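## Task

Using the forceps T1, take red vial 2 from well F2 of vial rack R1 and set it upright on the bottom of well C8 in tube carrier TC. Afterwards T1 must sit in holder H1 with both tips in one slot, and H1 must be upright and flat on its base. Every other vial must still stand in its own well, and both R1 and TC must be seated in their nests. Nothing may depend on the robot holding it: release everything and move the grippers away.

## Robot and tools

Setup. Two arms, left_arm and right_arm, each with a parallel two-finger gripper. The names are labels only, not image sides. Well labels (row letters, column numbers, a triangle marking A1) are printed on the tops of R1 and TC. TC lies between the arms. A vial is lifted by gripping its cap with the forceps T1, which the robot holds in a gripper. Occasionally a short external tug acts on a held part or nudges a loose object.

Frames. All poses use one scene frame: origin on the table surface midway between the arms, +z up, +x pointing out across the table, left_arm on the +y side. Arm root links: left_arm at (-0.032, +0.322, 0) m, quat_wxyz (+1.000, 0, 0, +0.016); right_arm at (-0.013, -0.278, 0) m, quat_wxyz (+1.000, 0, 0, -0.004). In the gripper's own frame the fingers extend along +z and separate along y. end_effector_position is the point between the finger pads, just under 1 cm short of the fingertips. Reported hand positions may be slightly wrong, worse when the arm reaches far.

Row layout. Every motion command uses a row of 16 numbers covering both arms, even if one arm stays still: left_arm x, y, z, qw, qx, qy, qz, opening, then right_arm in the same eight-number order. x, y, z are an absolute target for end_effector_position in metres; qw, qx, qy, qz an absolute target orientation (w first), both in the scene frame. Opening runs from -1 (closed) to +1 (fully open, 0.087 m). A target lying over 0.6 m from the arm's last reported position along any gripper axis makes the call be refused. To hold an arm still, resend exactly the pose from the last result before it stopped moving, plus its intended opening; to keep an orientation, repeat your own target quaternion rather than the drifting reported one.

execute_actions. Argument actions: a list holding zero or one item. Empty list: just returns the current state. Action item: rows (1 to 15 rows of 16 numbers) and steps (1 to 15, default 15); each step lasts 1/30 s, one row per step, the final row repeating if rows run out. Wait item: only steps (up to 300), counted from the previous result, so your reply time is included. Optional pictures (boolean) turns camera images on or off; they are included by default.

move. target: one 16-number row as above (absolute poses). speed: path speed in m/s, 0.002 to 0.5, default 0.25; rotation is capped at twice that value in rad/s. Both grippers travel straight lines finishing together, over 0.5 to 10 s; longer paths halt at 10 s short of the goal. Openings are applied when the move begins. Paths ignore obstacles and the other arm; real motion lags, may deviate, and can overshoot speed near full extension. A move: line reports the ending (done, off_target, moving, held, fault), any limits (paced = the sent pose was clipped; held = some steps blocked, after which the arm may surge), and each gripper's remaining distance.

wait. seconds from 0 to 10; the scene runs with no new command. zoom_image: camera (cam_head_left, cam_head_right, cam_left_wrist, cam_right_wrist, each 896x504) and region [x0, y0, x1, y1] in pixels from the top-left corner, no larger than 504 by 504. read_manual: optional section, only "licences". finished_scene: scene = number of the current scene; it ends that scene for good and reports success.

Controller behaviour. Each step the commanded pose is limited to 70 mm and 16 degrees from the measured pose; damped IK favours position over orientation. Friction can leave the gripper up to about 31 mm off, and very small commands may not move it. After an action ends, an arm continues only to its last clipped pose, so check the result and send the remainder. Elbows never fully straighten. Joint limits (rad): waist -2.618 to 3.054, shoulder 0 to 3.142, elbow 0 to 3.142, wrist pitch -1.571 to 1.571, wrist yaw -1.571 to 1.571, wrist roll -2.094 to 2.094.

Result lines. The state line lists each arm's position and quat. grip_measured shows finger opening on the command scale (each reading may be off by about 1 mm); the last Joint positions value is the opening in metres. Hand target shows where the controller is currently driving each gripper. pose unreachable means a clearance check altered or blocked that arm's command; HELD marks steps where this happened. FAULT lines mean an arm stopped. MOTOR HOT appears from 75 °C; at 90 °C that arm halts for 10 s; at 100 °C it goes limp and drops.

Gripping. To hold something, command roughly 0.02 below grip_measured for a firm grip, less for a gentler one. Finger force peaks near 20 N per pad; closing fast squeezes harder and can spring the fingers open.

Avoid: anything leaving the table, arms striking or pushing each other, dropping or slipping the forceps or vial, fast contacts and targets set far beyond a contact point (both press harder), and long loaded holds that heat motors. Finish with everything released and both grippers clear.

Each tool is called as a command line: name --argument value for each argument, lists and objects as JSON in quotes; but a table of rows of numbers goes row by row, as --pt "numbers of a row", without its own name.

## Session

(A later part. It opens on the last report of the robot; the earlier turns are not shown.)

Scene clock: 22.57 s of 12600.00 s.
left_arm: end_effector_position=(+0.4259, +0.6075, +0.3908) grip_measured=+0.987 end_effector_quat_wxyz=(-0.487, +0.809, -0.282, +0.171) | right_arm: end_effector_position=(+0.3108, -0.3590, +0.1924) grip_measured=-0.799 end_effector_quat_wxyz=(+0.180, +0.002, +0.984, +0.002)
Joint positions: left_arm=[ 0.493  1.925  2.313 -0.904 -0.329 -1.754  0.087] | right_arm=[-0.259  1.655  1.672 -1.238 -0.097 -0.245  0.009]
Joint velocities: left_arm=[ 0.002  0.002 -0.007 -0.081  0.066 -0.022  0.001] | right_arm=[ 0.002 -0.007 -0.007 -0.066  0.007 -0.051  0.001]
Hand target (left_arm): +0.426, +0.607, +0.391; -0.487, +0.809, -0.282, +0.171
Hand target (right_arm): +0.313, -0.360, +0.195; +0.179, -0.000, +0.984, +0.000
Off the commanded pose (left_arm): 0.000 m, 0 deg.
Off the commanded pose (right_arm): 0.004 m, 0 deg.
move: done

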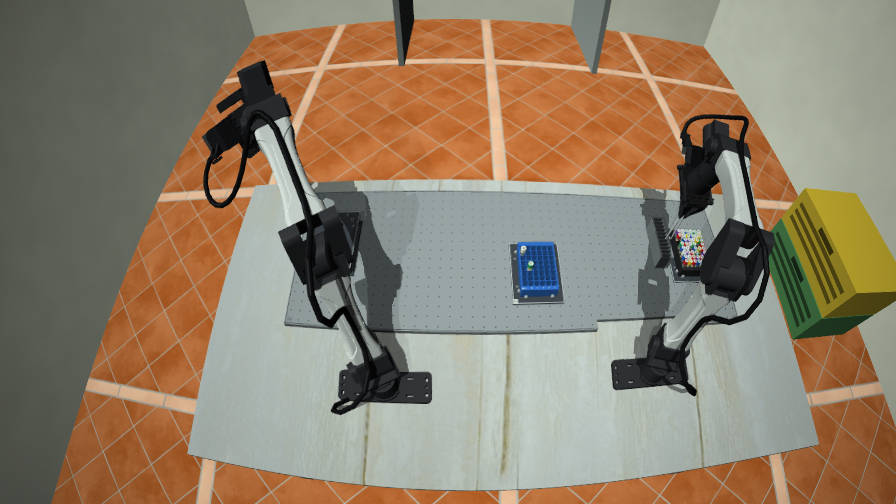

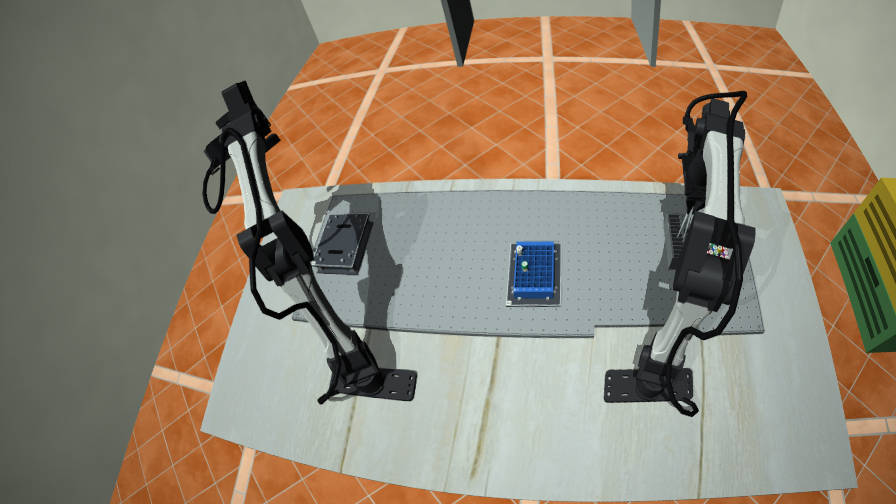

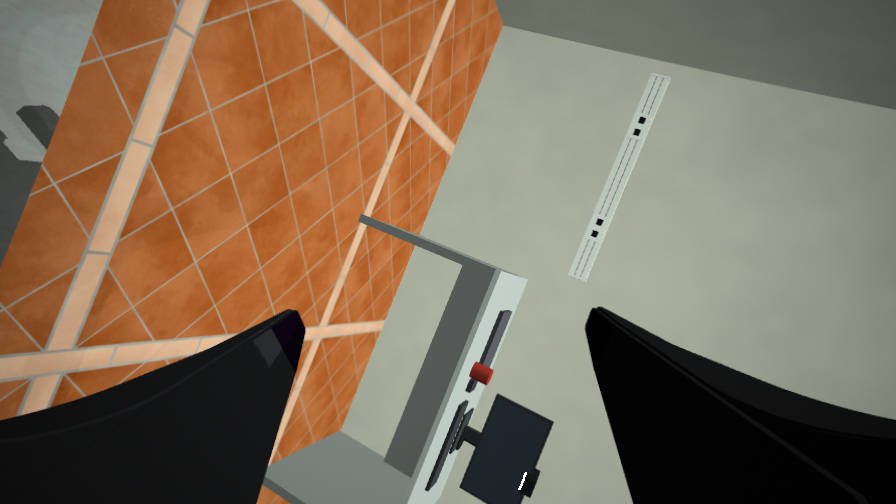

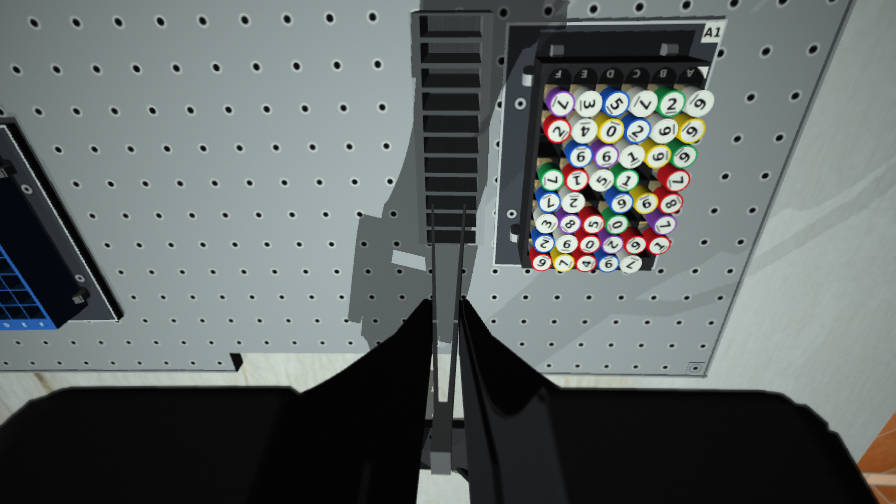

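move --target '[0.4259,0.6075,0.3908,-0.487,0.809,-0.282,0.171,1,0.340,-0.412,0.19,0.1645,0.377,0.909,-0.068,-0.79]' --speed 0.1

zoom_image --camera "cam_right_wrist" --region '[350, 100, 550, 300]'

zoom_image --camera "cam_head_left" --region '[650, 200, 720, 270]'

Scene clock: 89.37 s of 12600.00 s.
left_arm: end_effector_position=(+0.4259, +0.6075, +0.3908) grip_measured=+0.987 end_effector_quat_wxyz=(-0.487, +0.809, -0.282, +0.171) | right_arm: end_effector_position=(+0.3399, -0.4053, +0.1880) grip_measured=-0.790 end_effector_quat_wxyz=(+0.164, +0.367, +0.914, -0.063)
Joint positions: left_arm=[ 0.493  1.925  2.313 -0.904 -0.329 -1.754  0.087] | right_arm=[-0.318  1.836  1.873 -1.284  0.142  0.415  0.009]
Joint velocities: left_arm=[ 0.002 -0.012 -0.002 -0.007 -0.037 -0.051 -0.001] | right_arm=[-0.002 -0.007  0.017  0.051 -0.007  0.037 -0.001]
Hand target (left_arm): +0.426, +0.607, +0.391; -0.487, +0.809, -0.282, +0.171
Hand target (right_arm): +0.340, -0.412, +0.190; +0.163, +0.377, +0.909, -0.069
Off the commanded pose (left_arm): 0.000 m, 0 deg.
Off the commanded pose (right_arm): 0.007 m, 1 deg.
After step 90, 59.50 s passed at rest.
move: done

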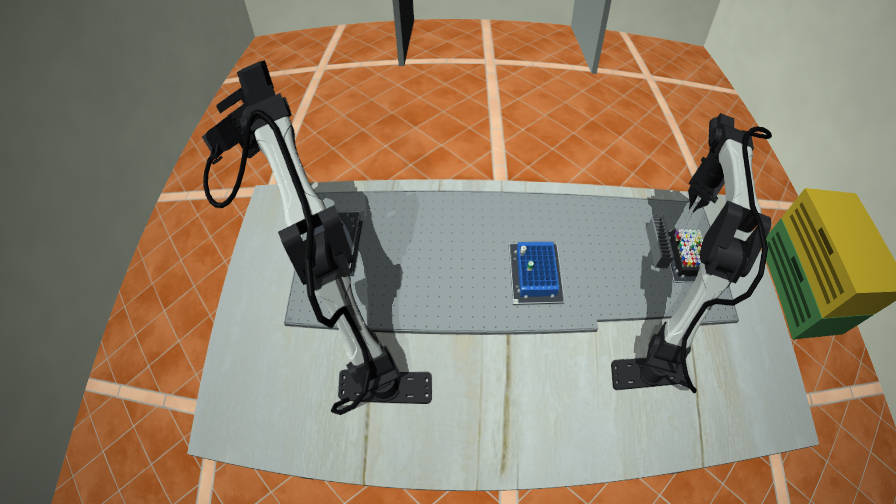

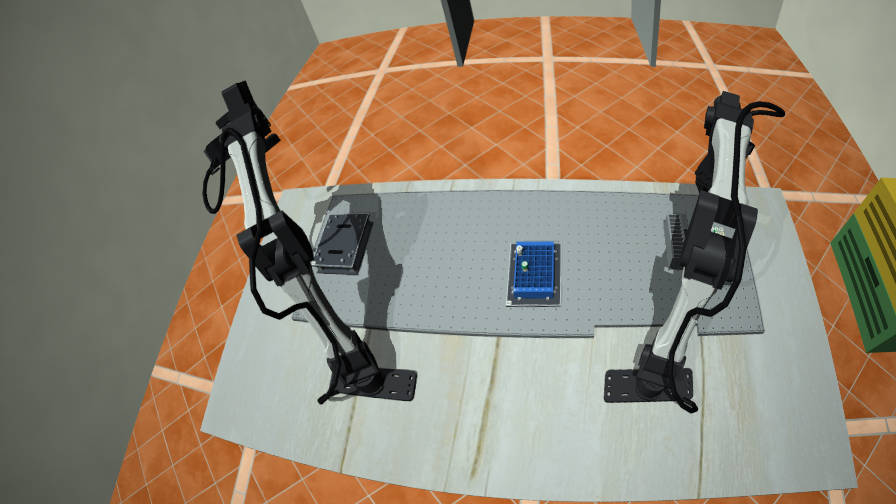

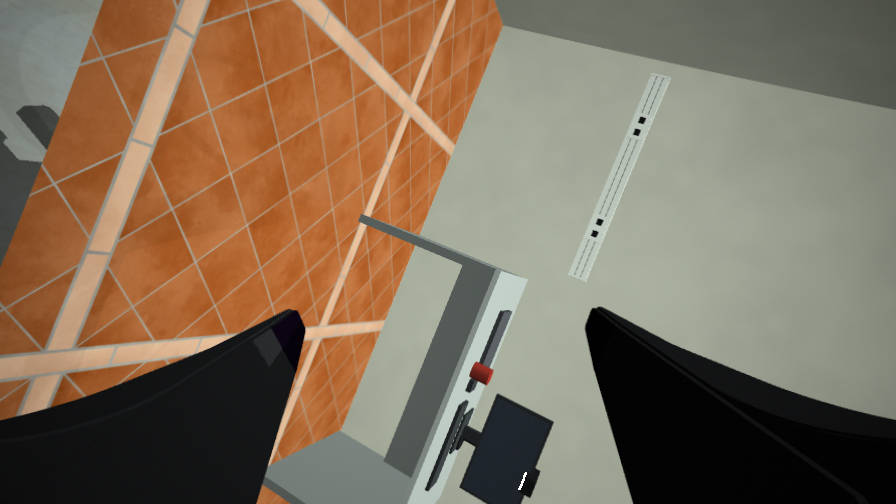

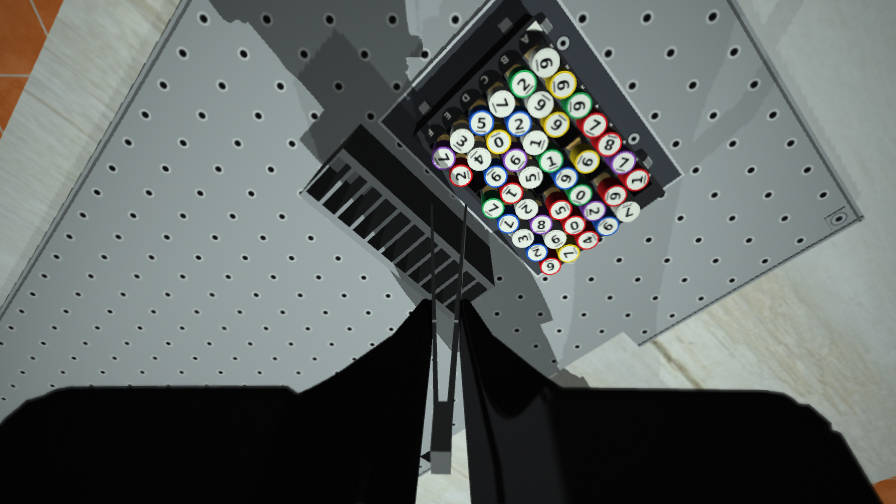

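Region (350, 100, 550, 300) of cam_right_wrist's 896x504 image, scaled by 2.520, with more detail than that image has.

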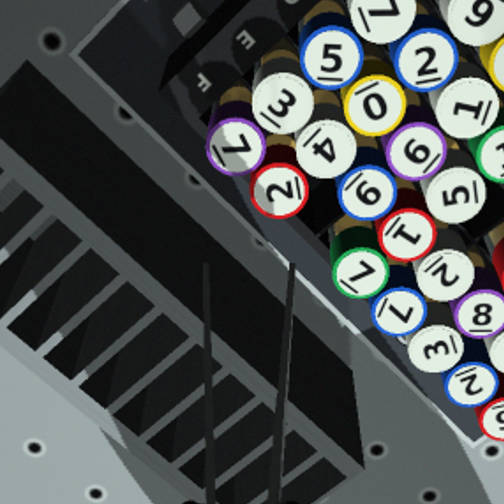

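Region (650, 200, 720, 270) of cam_head_left's 896x504 image, scaled by 7.200, with more detail than that image has.

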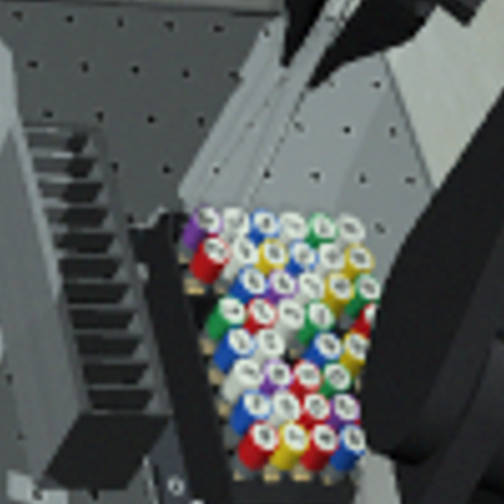

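move --target '[0.4259,0.6075,0.3908,-0.487,0.809,-0.282,0.171,1,0.340,-0.422,0.178,0.1645,0.377,0.909,-0.068,-0.79]' --speed 0.02

zoom_image --camera "cam_right_wrist" --region '[350, 100, 550, 300]'

zoom_image --camera "cam_head_left" --region '[650, 200, 720, 270]'

Scene clock: 91.73 s of 12600.00 s.
left_arm: end_effector_position=(+0.4259, +0.6075, +0.3908) grip_measured=+0.987 end_effector_quat_wxyz=(-0.487, +0.809, -0.282, +0.171) | right_arm: end_effector_position=(+0.3411, -0.4174, +0.1890) grip_measured=-0.790 end_effector_quat_wxyz=(+0.173, +0.376, +0.908, -0.066)
Joint positions: left_arm=[ 0.493  1.925  2.313 -0.904 -0.329 -1.754  0.087] | right_arm=[-0.345  1.836  1.873 -1.262  0.143  0.407  0.009]
Joint velocities: left_arm=[ 0.022 -0.002 -0.002 -0.051 -0.022 -0.022 -0.001] | right_arm=[-0.002 -0.007 -0.017 -0.007 -0.007 -0.022 -0.001]
Hand target (left_arm): +0.426, +0.607, +0.391; -0.487, +0.809, -0.282, +0.171
Hand target (right_arm): +0.340, -0.422, +0.178; +0.164, +0.377, +0.909, -0.068
Off the commanded pose (left_arm): 0.000 m, 0 deg.
Off the commanded pose (right_arm): 0.012 m, 1 deg.
move: off_target (right_arm)

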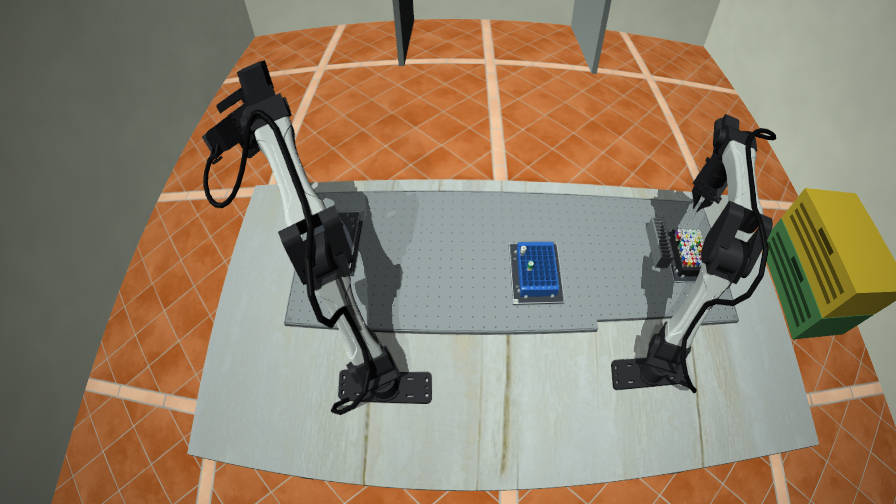

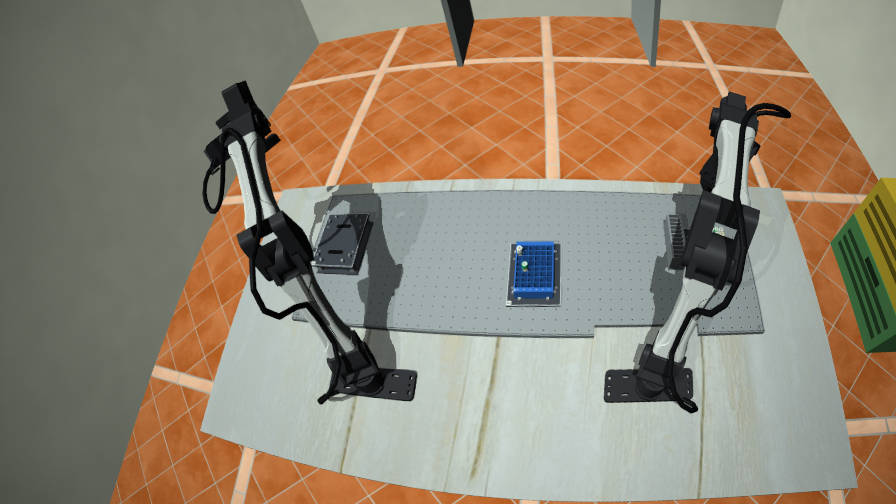

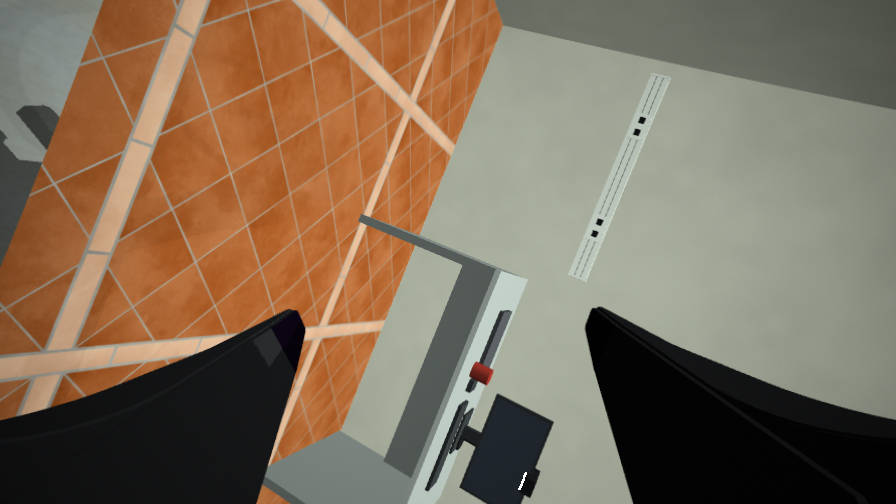

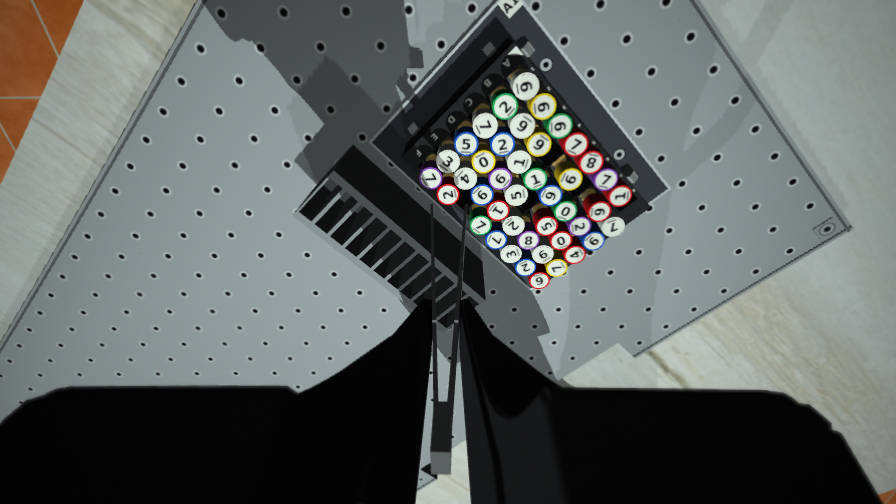

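Region (350, 100, 550, 300) of cam_right_wrist's 896x504 image, scaled by 2.520, with more detail than that image has.

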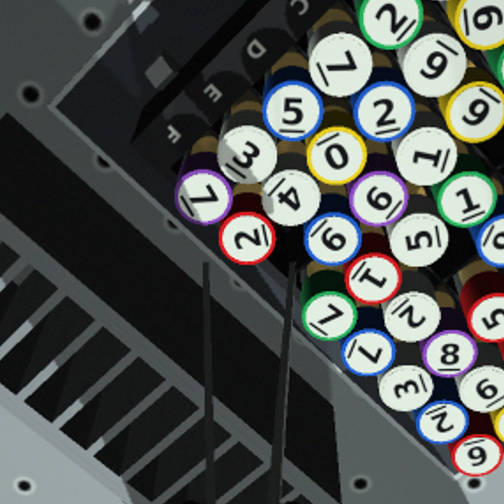

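Region (650, 200, 720, 270) of cam_head_left's 896x504 image, scaled by 7.200, with more detail than that image has.

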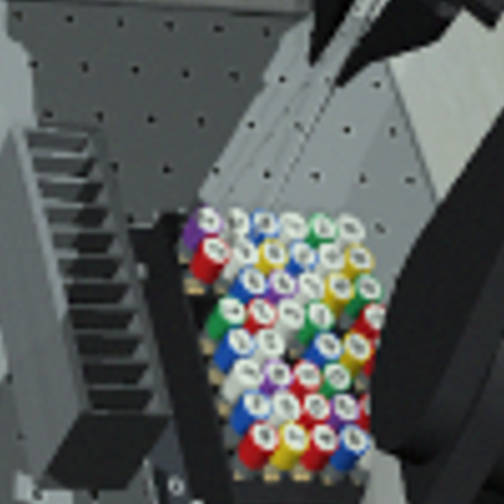

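About aligned. Descend.

move --target '[0.4259,0.6075,0.3908,-0.487,0.809,-0.282,0.171,1,0.340,-0.421,0.168,0.1645,0.377,0.909,-0.068,-0.795]' --speed 0.015

zoom_image --camera "cam_right_wrist" --region '[350, 100, 550, 300]'

zoom_image --camera "cam_head_left" --region '[650, 200, 720, 270]'

Scene clock: 94.43 s of 12600.00 s.
left_arm: end_effector_position=(+0.4259, +0.6075, +0.3908) grip_measured=+0.987 end_effector_quat_wxyz=(-0.487, +0.809, -0.282, +0.171) | right_arm: end_effector_position=(+0.3405, -0.4172, +0.1734) grip_measured=-0.795 end_effector_quat_wxyz=(+0.165, +0.375, +0.910, -0.066)
Joint positions: left_arm=[ 0.493  1.925  2.313 -0.904 -0.329 -1.754  0.087] | right_arm=[-0.345  1.836  1.812 -1.219  0.143  0.406  0.009]
Joint velocities: left_arm=[ 0.012 -0.012 -0.007  0.022 -0.007 -0.037  0.   ] | right_arm=[-0.002  0.002  0.017  0.051  0.022  0.037  0.   ]
Hand target (left_arm): +0.426, +0.607, +0.391; -0.487, +0.809, -0.282, +0.171
Hand target (right_arm): +0.340, -0.421, +0.168; +0.164, +0.377, +0.909, -0.068
Off the commanded pose (left_arm): 0.000 m, 0 deg.
Off the commanded pose (right_arm): 0.007 m, 0 deg.
move: done

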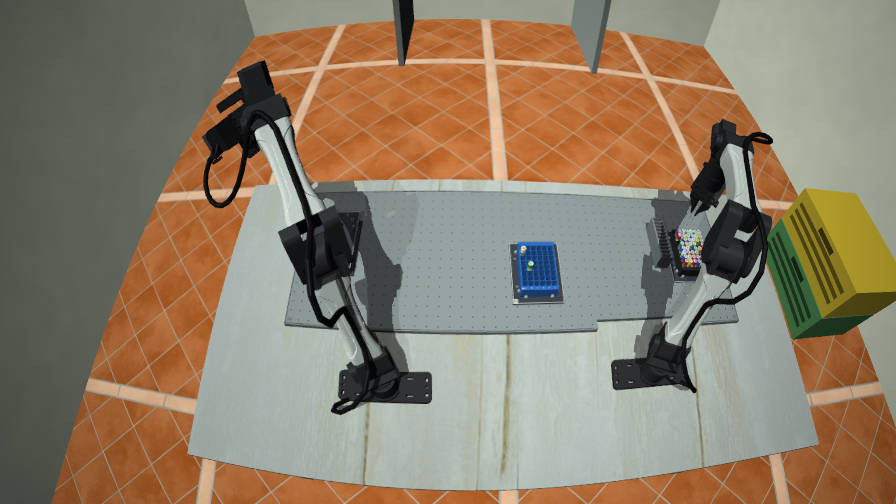

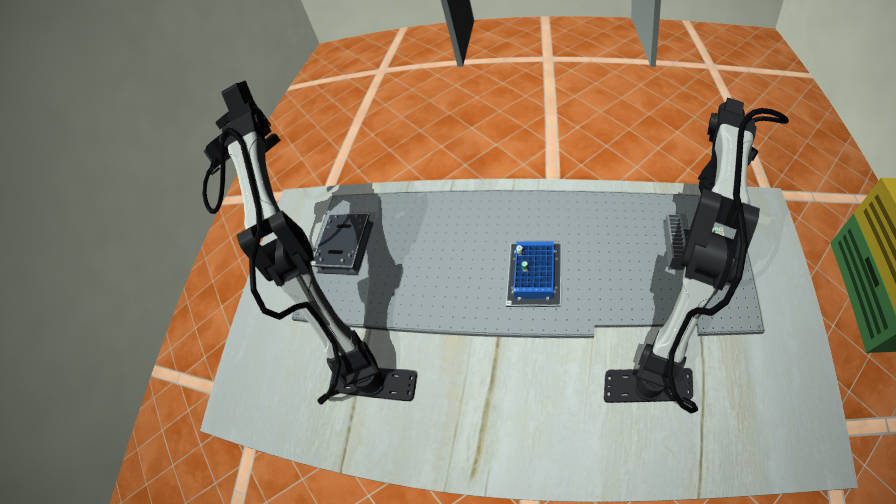

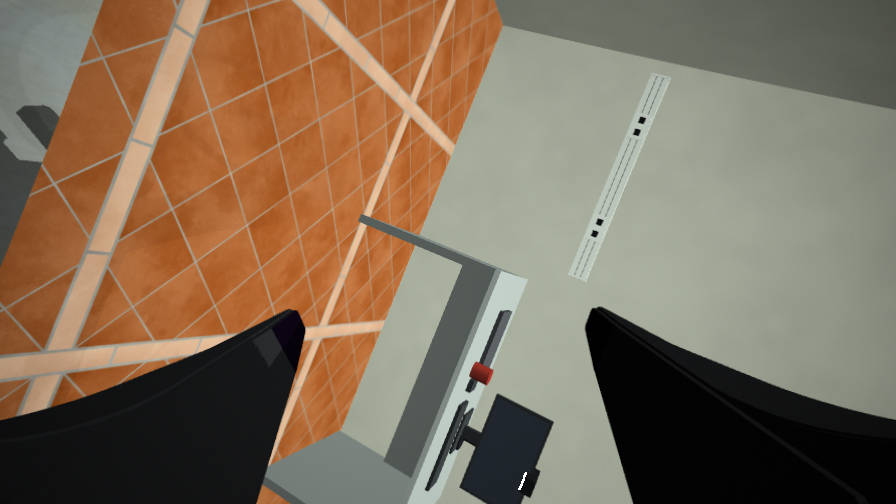

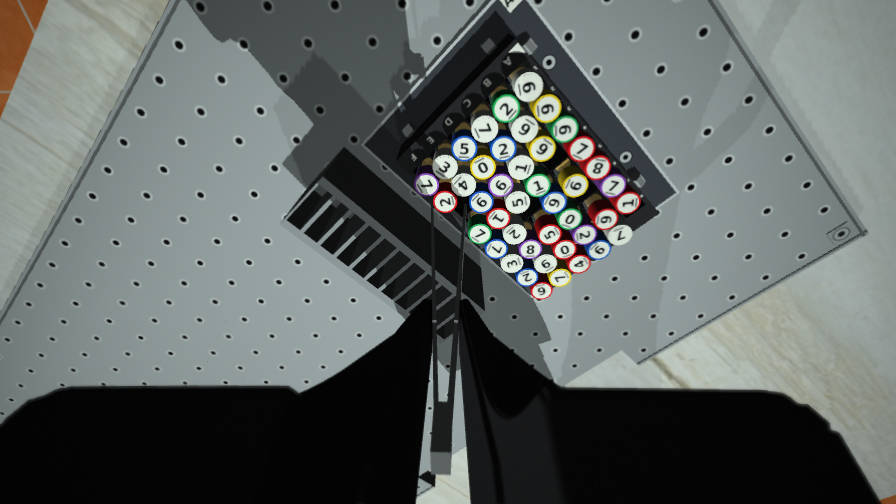

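Region (350, 100, 550, 300) of cam_right_wrist's 896x504 image, scaled by 2.520, with more detail than that image has.

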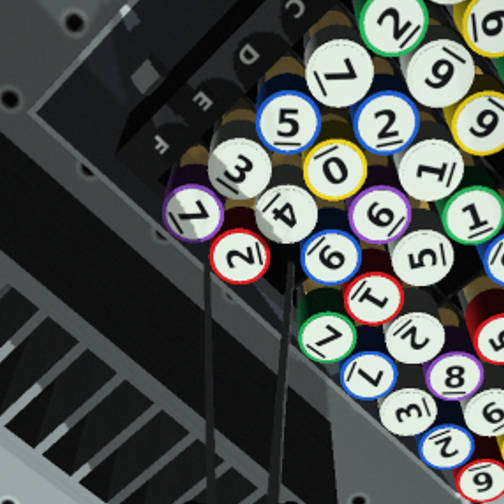

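Region (650, 200, 720, 270) of cam_head_left's 896x504 image, scaled by 7.200, with more detail than that image has.

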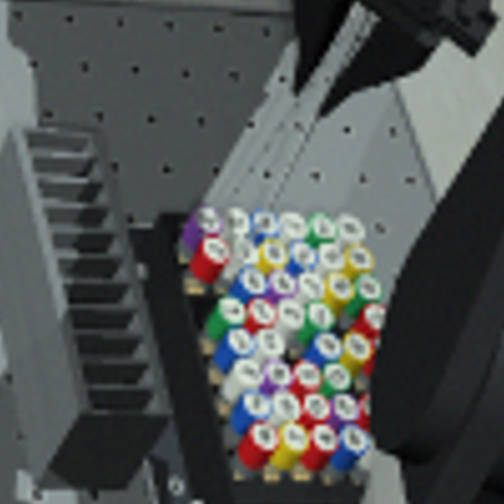

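move --target '[0.4259,0.6075,0.3908,-0.487,0.809,-0.282,0.171,1,0.342,-0.421,0.159,0.171,0.377,0.908,-0.070,-0.795]' --speed 0.01

zoom_image --camera "cam_right_wrist" --region '[390, 150, 510, 270]'

zoom_image --camera "cam_head_left" --region '[665, 215, 705, 255]'

Scene clock: 97.33 s of 12600.00 s.
left_arm: end_effector_position=(+0.4259, +0.6075, +0.3908) grip_measured=+0.987 end_effector_quat_wxyz=(-0.487, +0.809, -0.282, +0.171) | right_arm: end_effector_position=(+0.3428, -0.4180, +0.1601) grip_measured=-0.795 end_effector_quat_wxyz=(+0.165, +0.375, +0.910, -0.066)
Joint positions: left_arm=[ 0.493  1.925  2.313 -0.904 -0.329 -1.754  0.087] | right_arm=[-0.345  1.836  1.758 -1.165  0.143  0.406  0.009]
Joint velocities: left_arm=[ 0.002  0.007  0.012  0.007  0.037 -0.022 -0.   ] | right_arm=[ 0.002 -0.022 -0.012  0.066  0.051  0.022  0.001]
Hand target (left_arm): +0.426, +0.607, +0.391; -0.487, +0.809, -0.282, +0.171
Hand target (right_arm): +0.342, -0.421, +0.159; +0.170, +0.377, +0.908, -0.070
Off the commanded pose (left_arm): 0.000 m, 0 deg.
Off the commanded pose (right_arm): 0.003 m, 1 deg.
move: done

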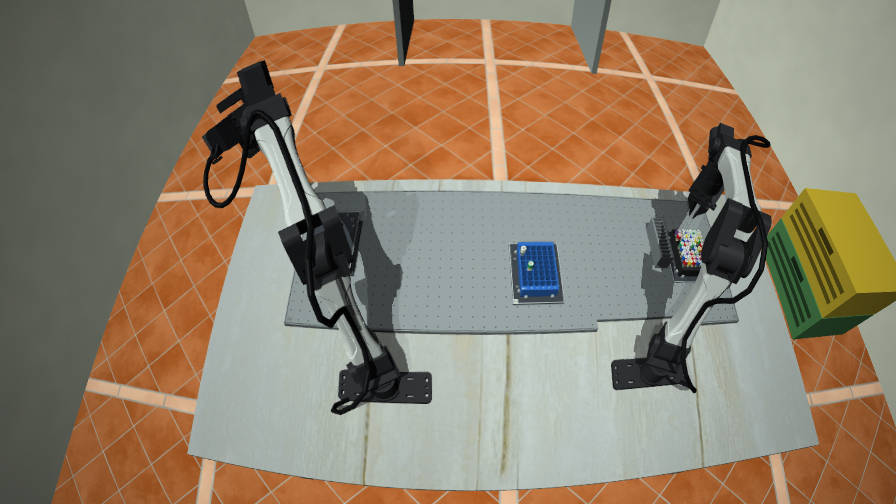

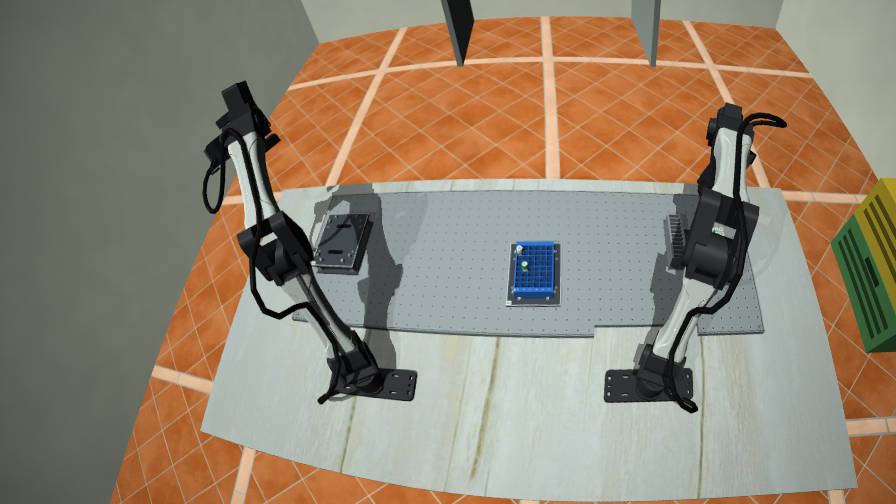

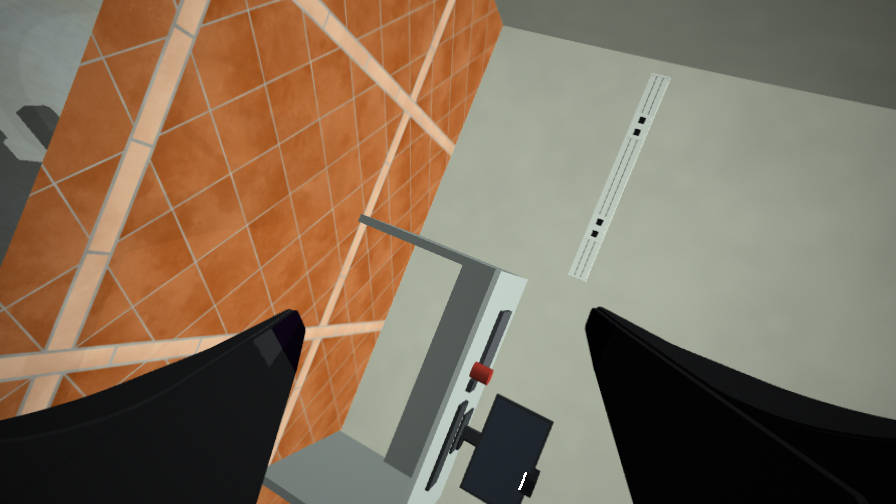

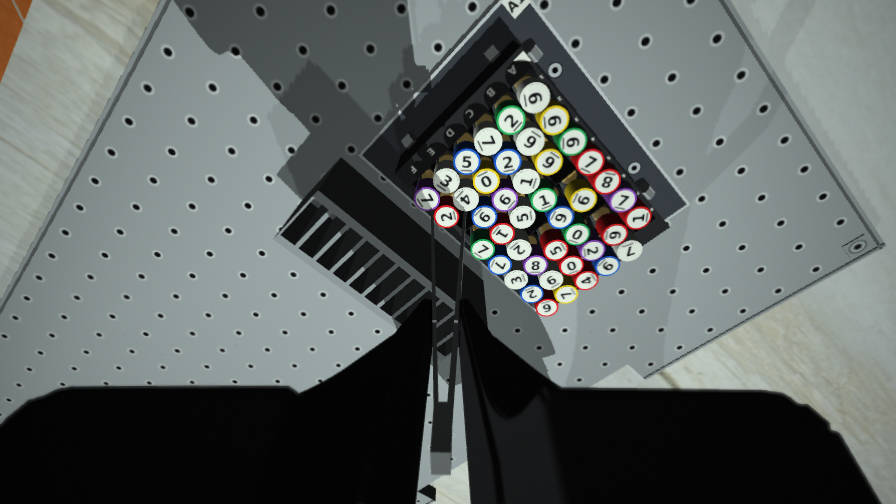

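Region (390, 150, 510, 270) of cam_right_wrist's 896x504 image, scaled by 4.200, with more detail than that image has.

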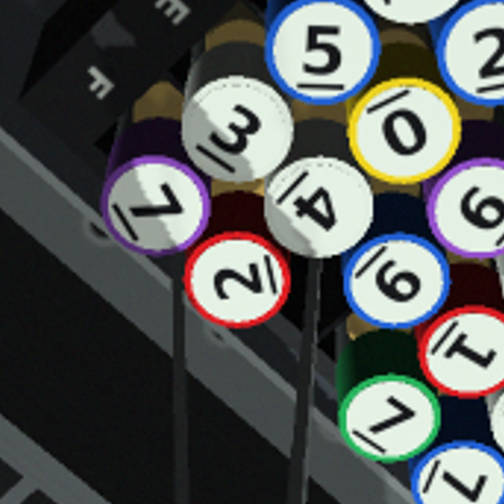

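Region (665, 215, 705, 255) of cam_head_left's 896x504 image, scaled by 12.600, with more detail than that image has.

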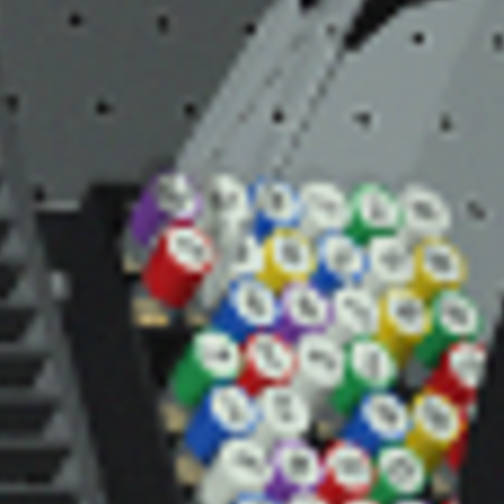

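execute_actions --actions '[{"rows":[[0.4259,0.6075,0.3908,-0.487,0.809,-0.282,0.171,1,0.342,-0.421,0.159,0.171,0.377,0.908,-0.070,-0.805],[0.4259,0.6075,0.3908,-0.487,0.809,-0.282,0.171,1,0.342,-0.421,0.159,0.171,0.377,0.908,-0.070,-0.812],[0.4259,0.6075,0.3908,-0.487,0.809,-0.282,0.171,1,0.342,-0.421,0.159,0.171,0.377,0.908,-0.070,-0.82],[0.4259,0.6075,0.3908,-0.487,0.809,-0.282,0.171,1,0.342,-0.421,0.159,0.171,0.377,0.908,-0.070,-0.828],[0.4259,0.6075,0.3908,-0.487,0.809,-0.282,0.171,1,0.342,-0.421,0.159,0.171,0.377,0.908,-0.070,-0.835]]}]'

zoom_image --camera "cam_right_wrist" --region '[390, 150, 510, 270]'

Scene clock: 99.67 s of 12600.00 s.
left_arm: end_effector_position=(+0.4259, +0.6075, +0.3908) grip_measured=+0.987 end_effector_quat_wxyz=(-0.487, +0.809, -0.282, +0.171) | right_arm: end_effector_position=(+0.3435, -0.4183, +0.1602) grip_measured=-0.833 end_effector_quat_wxyz=(+0.166, +0.375, +0.910, -0.066)
Joint positions: left_arm=[ 0.493  1.925  2.313 -0.904 -0.329 -1.754  0.087] | right_arm=[-0.345  1.836  1.758 -1.162  0.143  0.406  0.007]
Joint velocities: left_arm=[-0.012 -0.007 -0.022 -0.051 -0.022  0.037  0.   ] | right_arm=[-0.007  0.007 -0.002  0.007  0.081 -0.037 -0.   ]
Hand target (left_arm): +0.426, +0.607, +0.391; -0.487, +0.809, -0.282, +0.171
Hand target (right_arm): +0.342, -0.421, +0.159; +0.171, +0.377, +0.908, -0.070
Off the commanded pose (left_arm): 0.000 m, 0 deg.
Off the commanded pose (right_arm): 0.003 m, 1 deg.
Steps of this call (steps 1 to 55: nothing new was sent; steps 56 to 70: all 15 steps of this action). Readings (end_effector_position):
56: left_arm (+0.4259, +0.6075, +0.3908) | right_arm (+0.3434, -0.4182, +0.1602)
57: left_arm (+0.4259, +0.6075, +0.3908) | right_arm (+0.3434, -0.4182, +0.1602)
59: left_arm (+0.4259, +0.6075, +0.3908) | right_arm (+0.3435, -0.4183, +0.1602)
63: left_arm (+0.4259, +0.6075, +0.3908) | right_arm (+0.3435, -0.4183, +0.1602)
70: the state above

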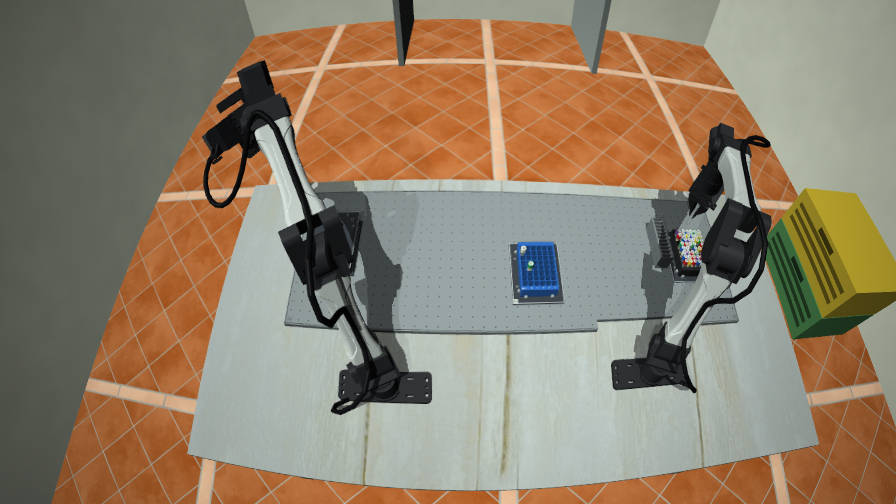

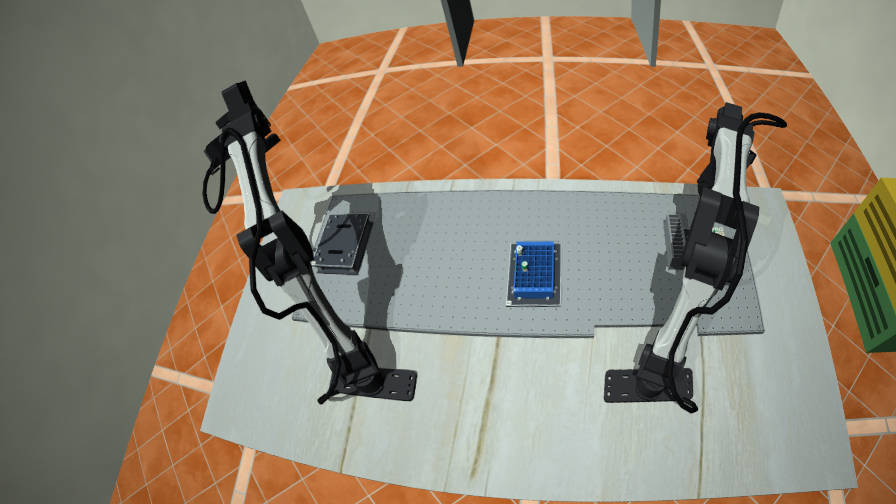

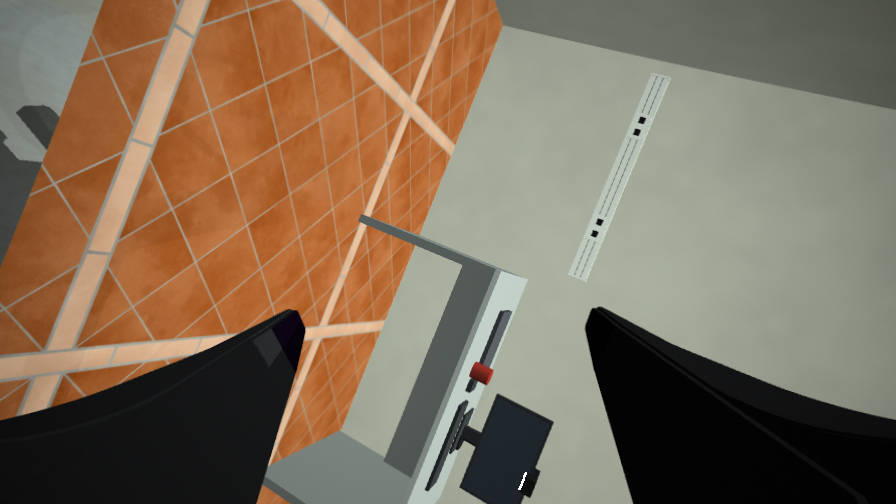

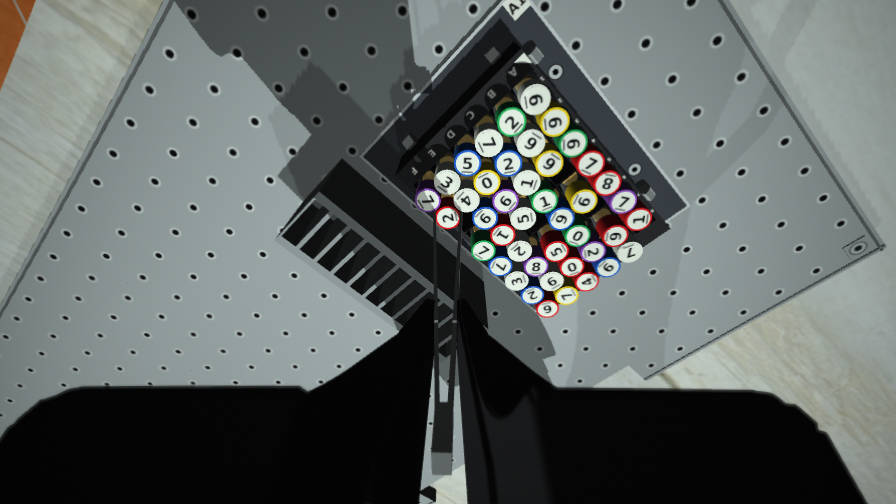

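Region (390, 150, 510, 270) of cam_right_wrist's 896x504 image, scaled by 4.200, with more detail than that image has.

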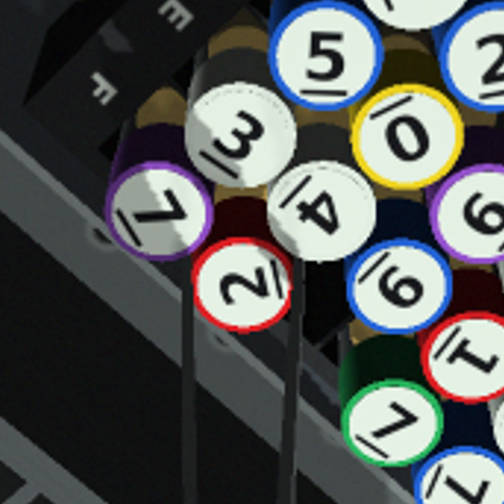

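Gripped at the diameter; legs flex. Squeeze a bit more and lift.

move --target '[0.4259,0.6075,0.3908,-0.487,0.809,-0.282,0.171,1,0.3435,-0.4183,0.225,0.166,0.375,0.91,-0.066,-0.85]' --speed 0.025

zoom_image --camera "cam_right_wrist" --region '[350, 100, 550, 300]'

Scene clock: 103.43 s of 12600.00 s.
left_arm: end_effector_position=(+0.4259, +0.6075, +0.3908) grip_measured=+0.987 end_effector_quat_wxyz=(-0.487, +0.809, -0.282, +0.171) | right_arm: end_effector_position=(+0.3414, -0.4175, +0.2229) grip_measured=-0.846 end_effector_quat_wxyz=(+0.167, +0.375, +0.909, -0.066)
Joint positions: left_arm=[ 0.493  1.925  2.313 -0.904 -0.329 -1.754  0.087] | right_arm=[-0.345  1.91   2.117 -1.445  0.143  0.406  0.007]
Joint velocities: left_arm=[ 0.007 -0.002 -0.012 -0.022 -0.095 -0.051  0.   ] | right_arm=[-0.002  0.017 -0.002 -0.022  0.022  0.051  0.   ]
Hand target (left_arm): +0.426, +0.607, +0.391; -0.487, +0.809, -0.282, +0.171
Hand target (right_arm): +0.343, -0.418, +0.225; +0.166, +0.375, +0.910, -0.066
Off the commanded pose (left_arm): 0.000 m, 0 deg.
Off the commanded pose (right_arm): 0.003 m, 0 deg.
move: done

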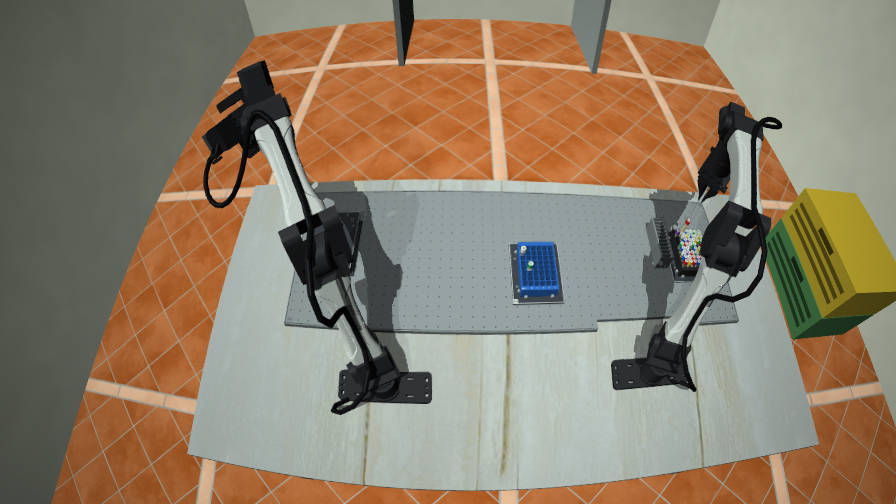

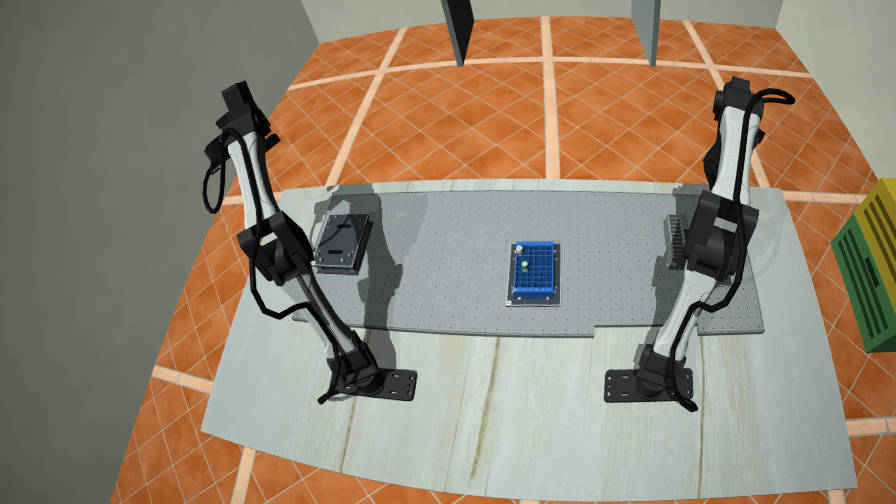

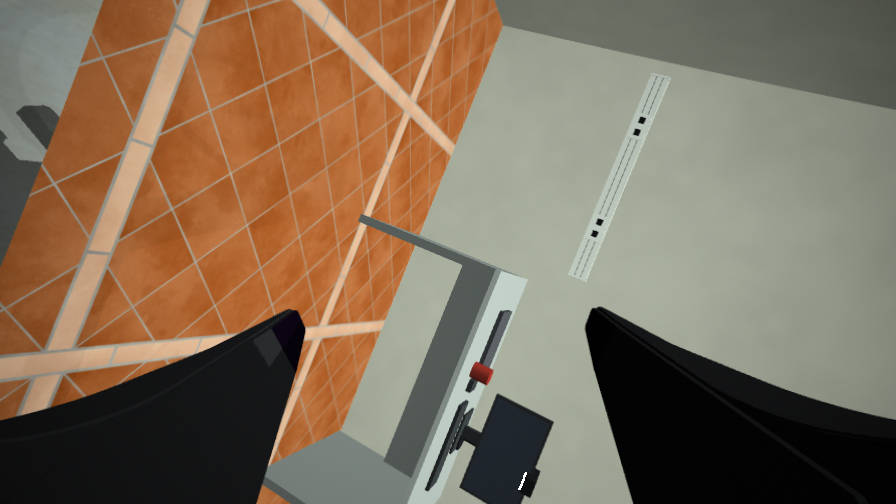

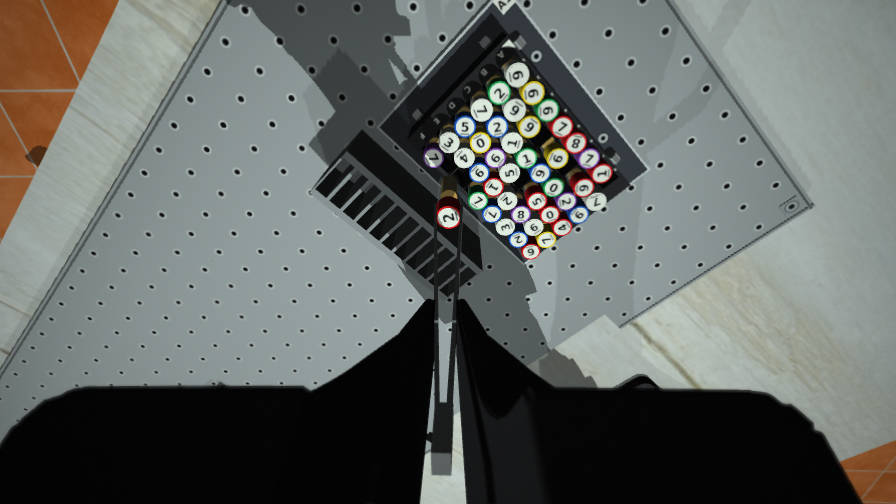

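Region (350, 100, 550, 300) of cam_right_wrist's 896x504 image, scaled by 2.520, with more detail than that image has.

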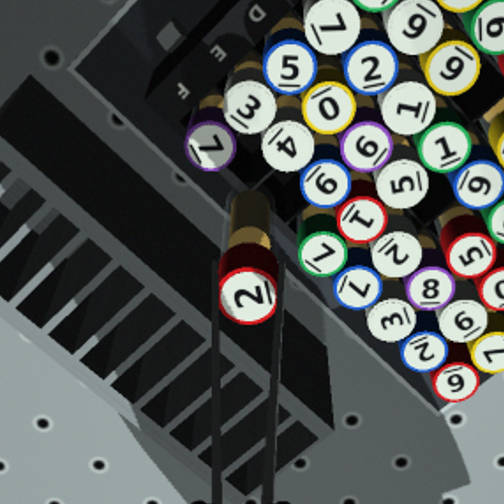

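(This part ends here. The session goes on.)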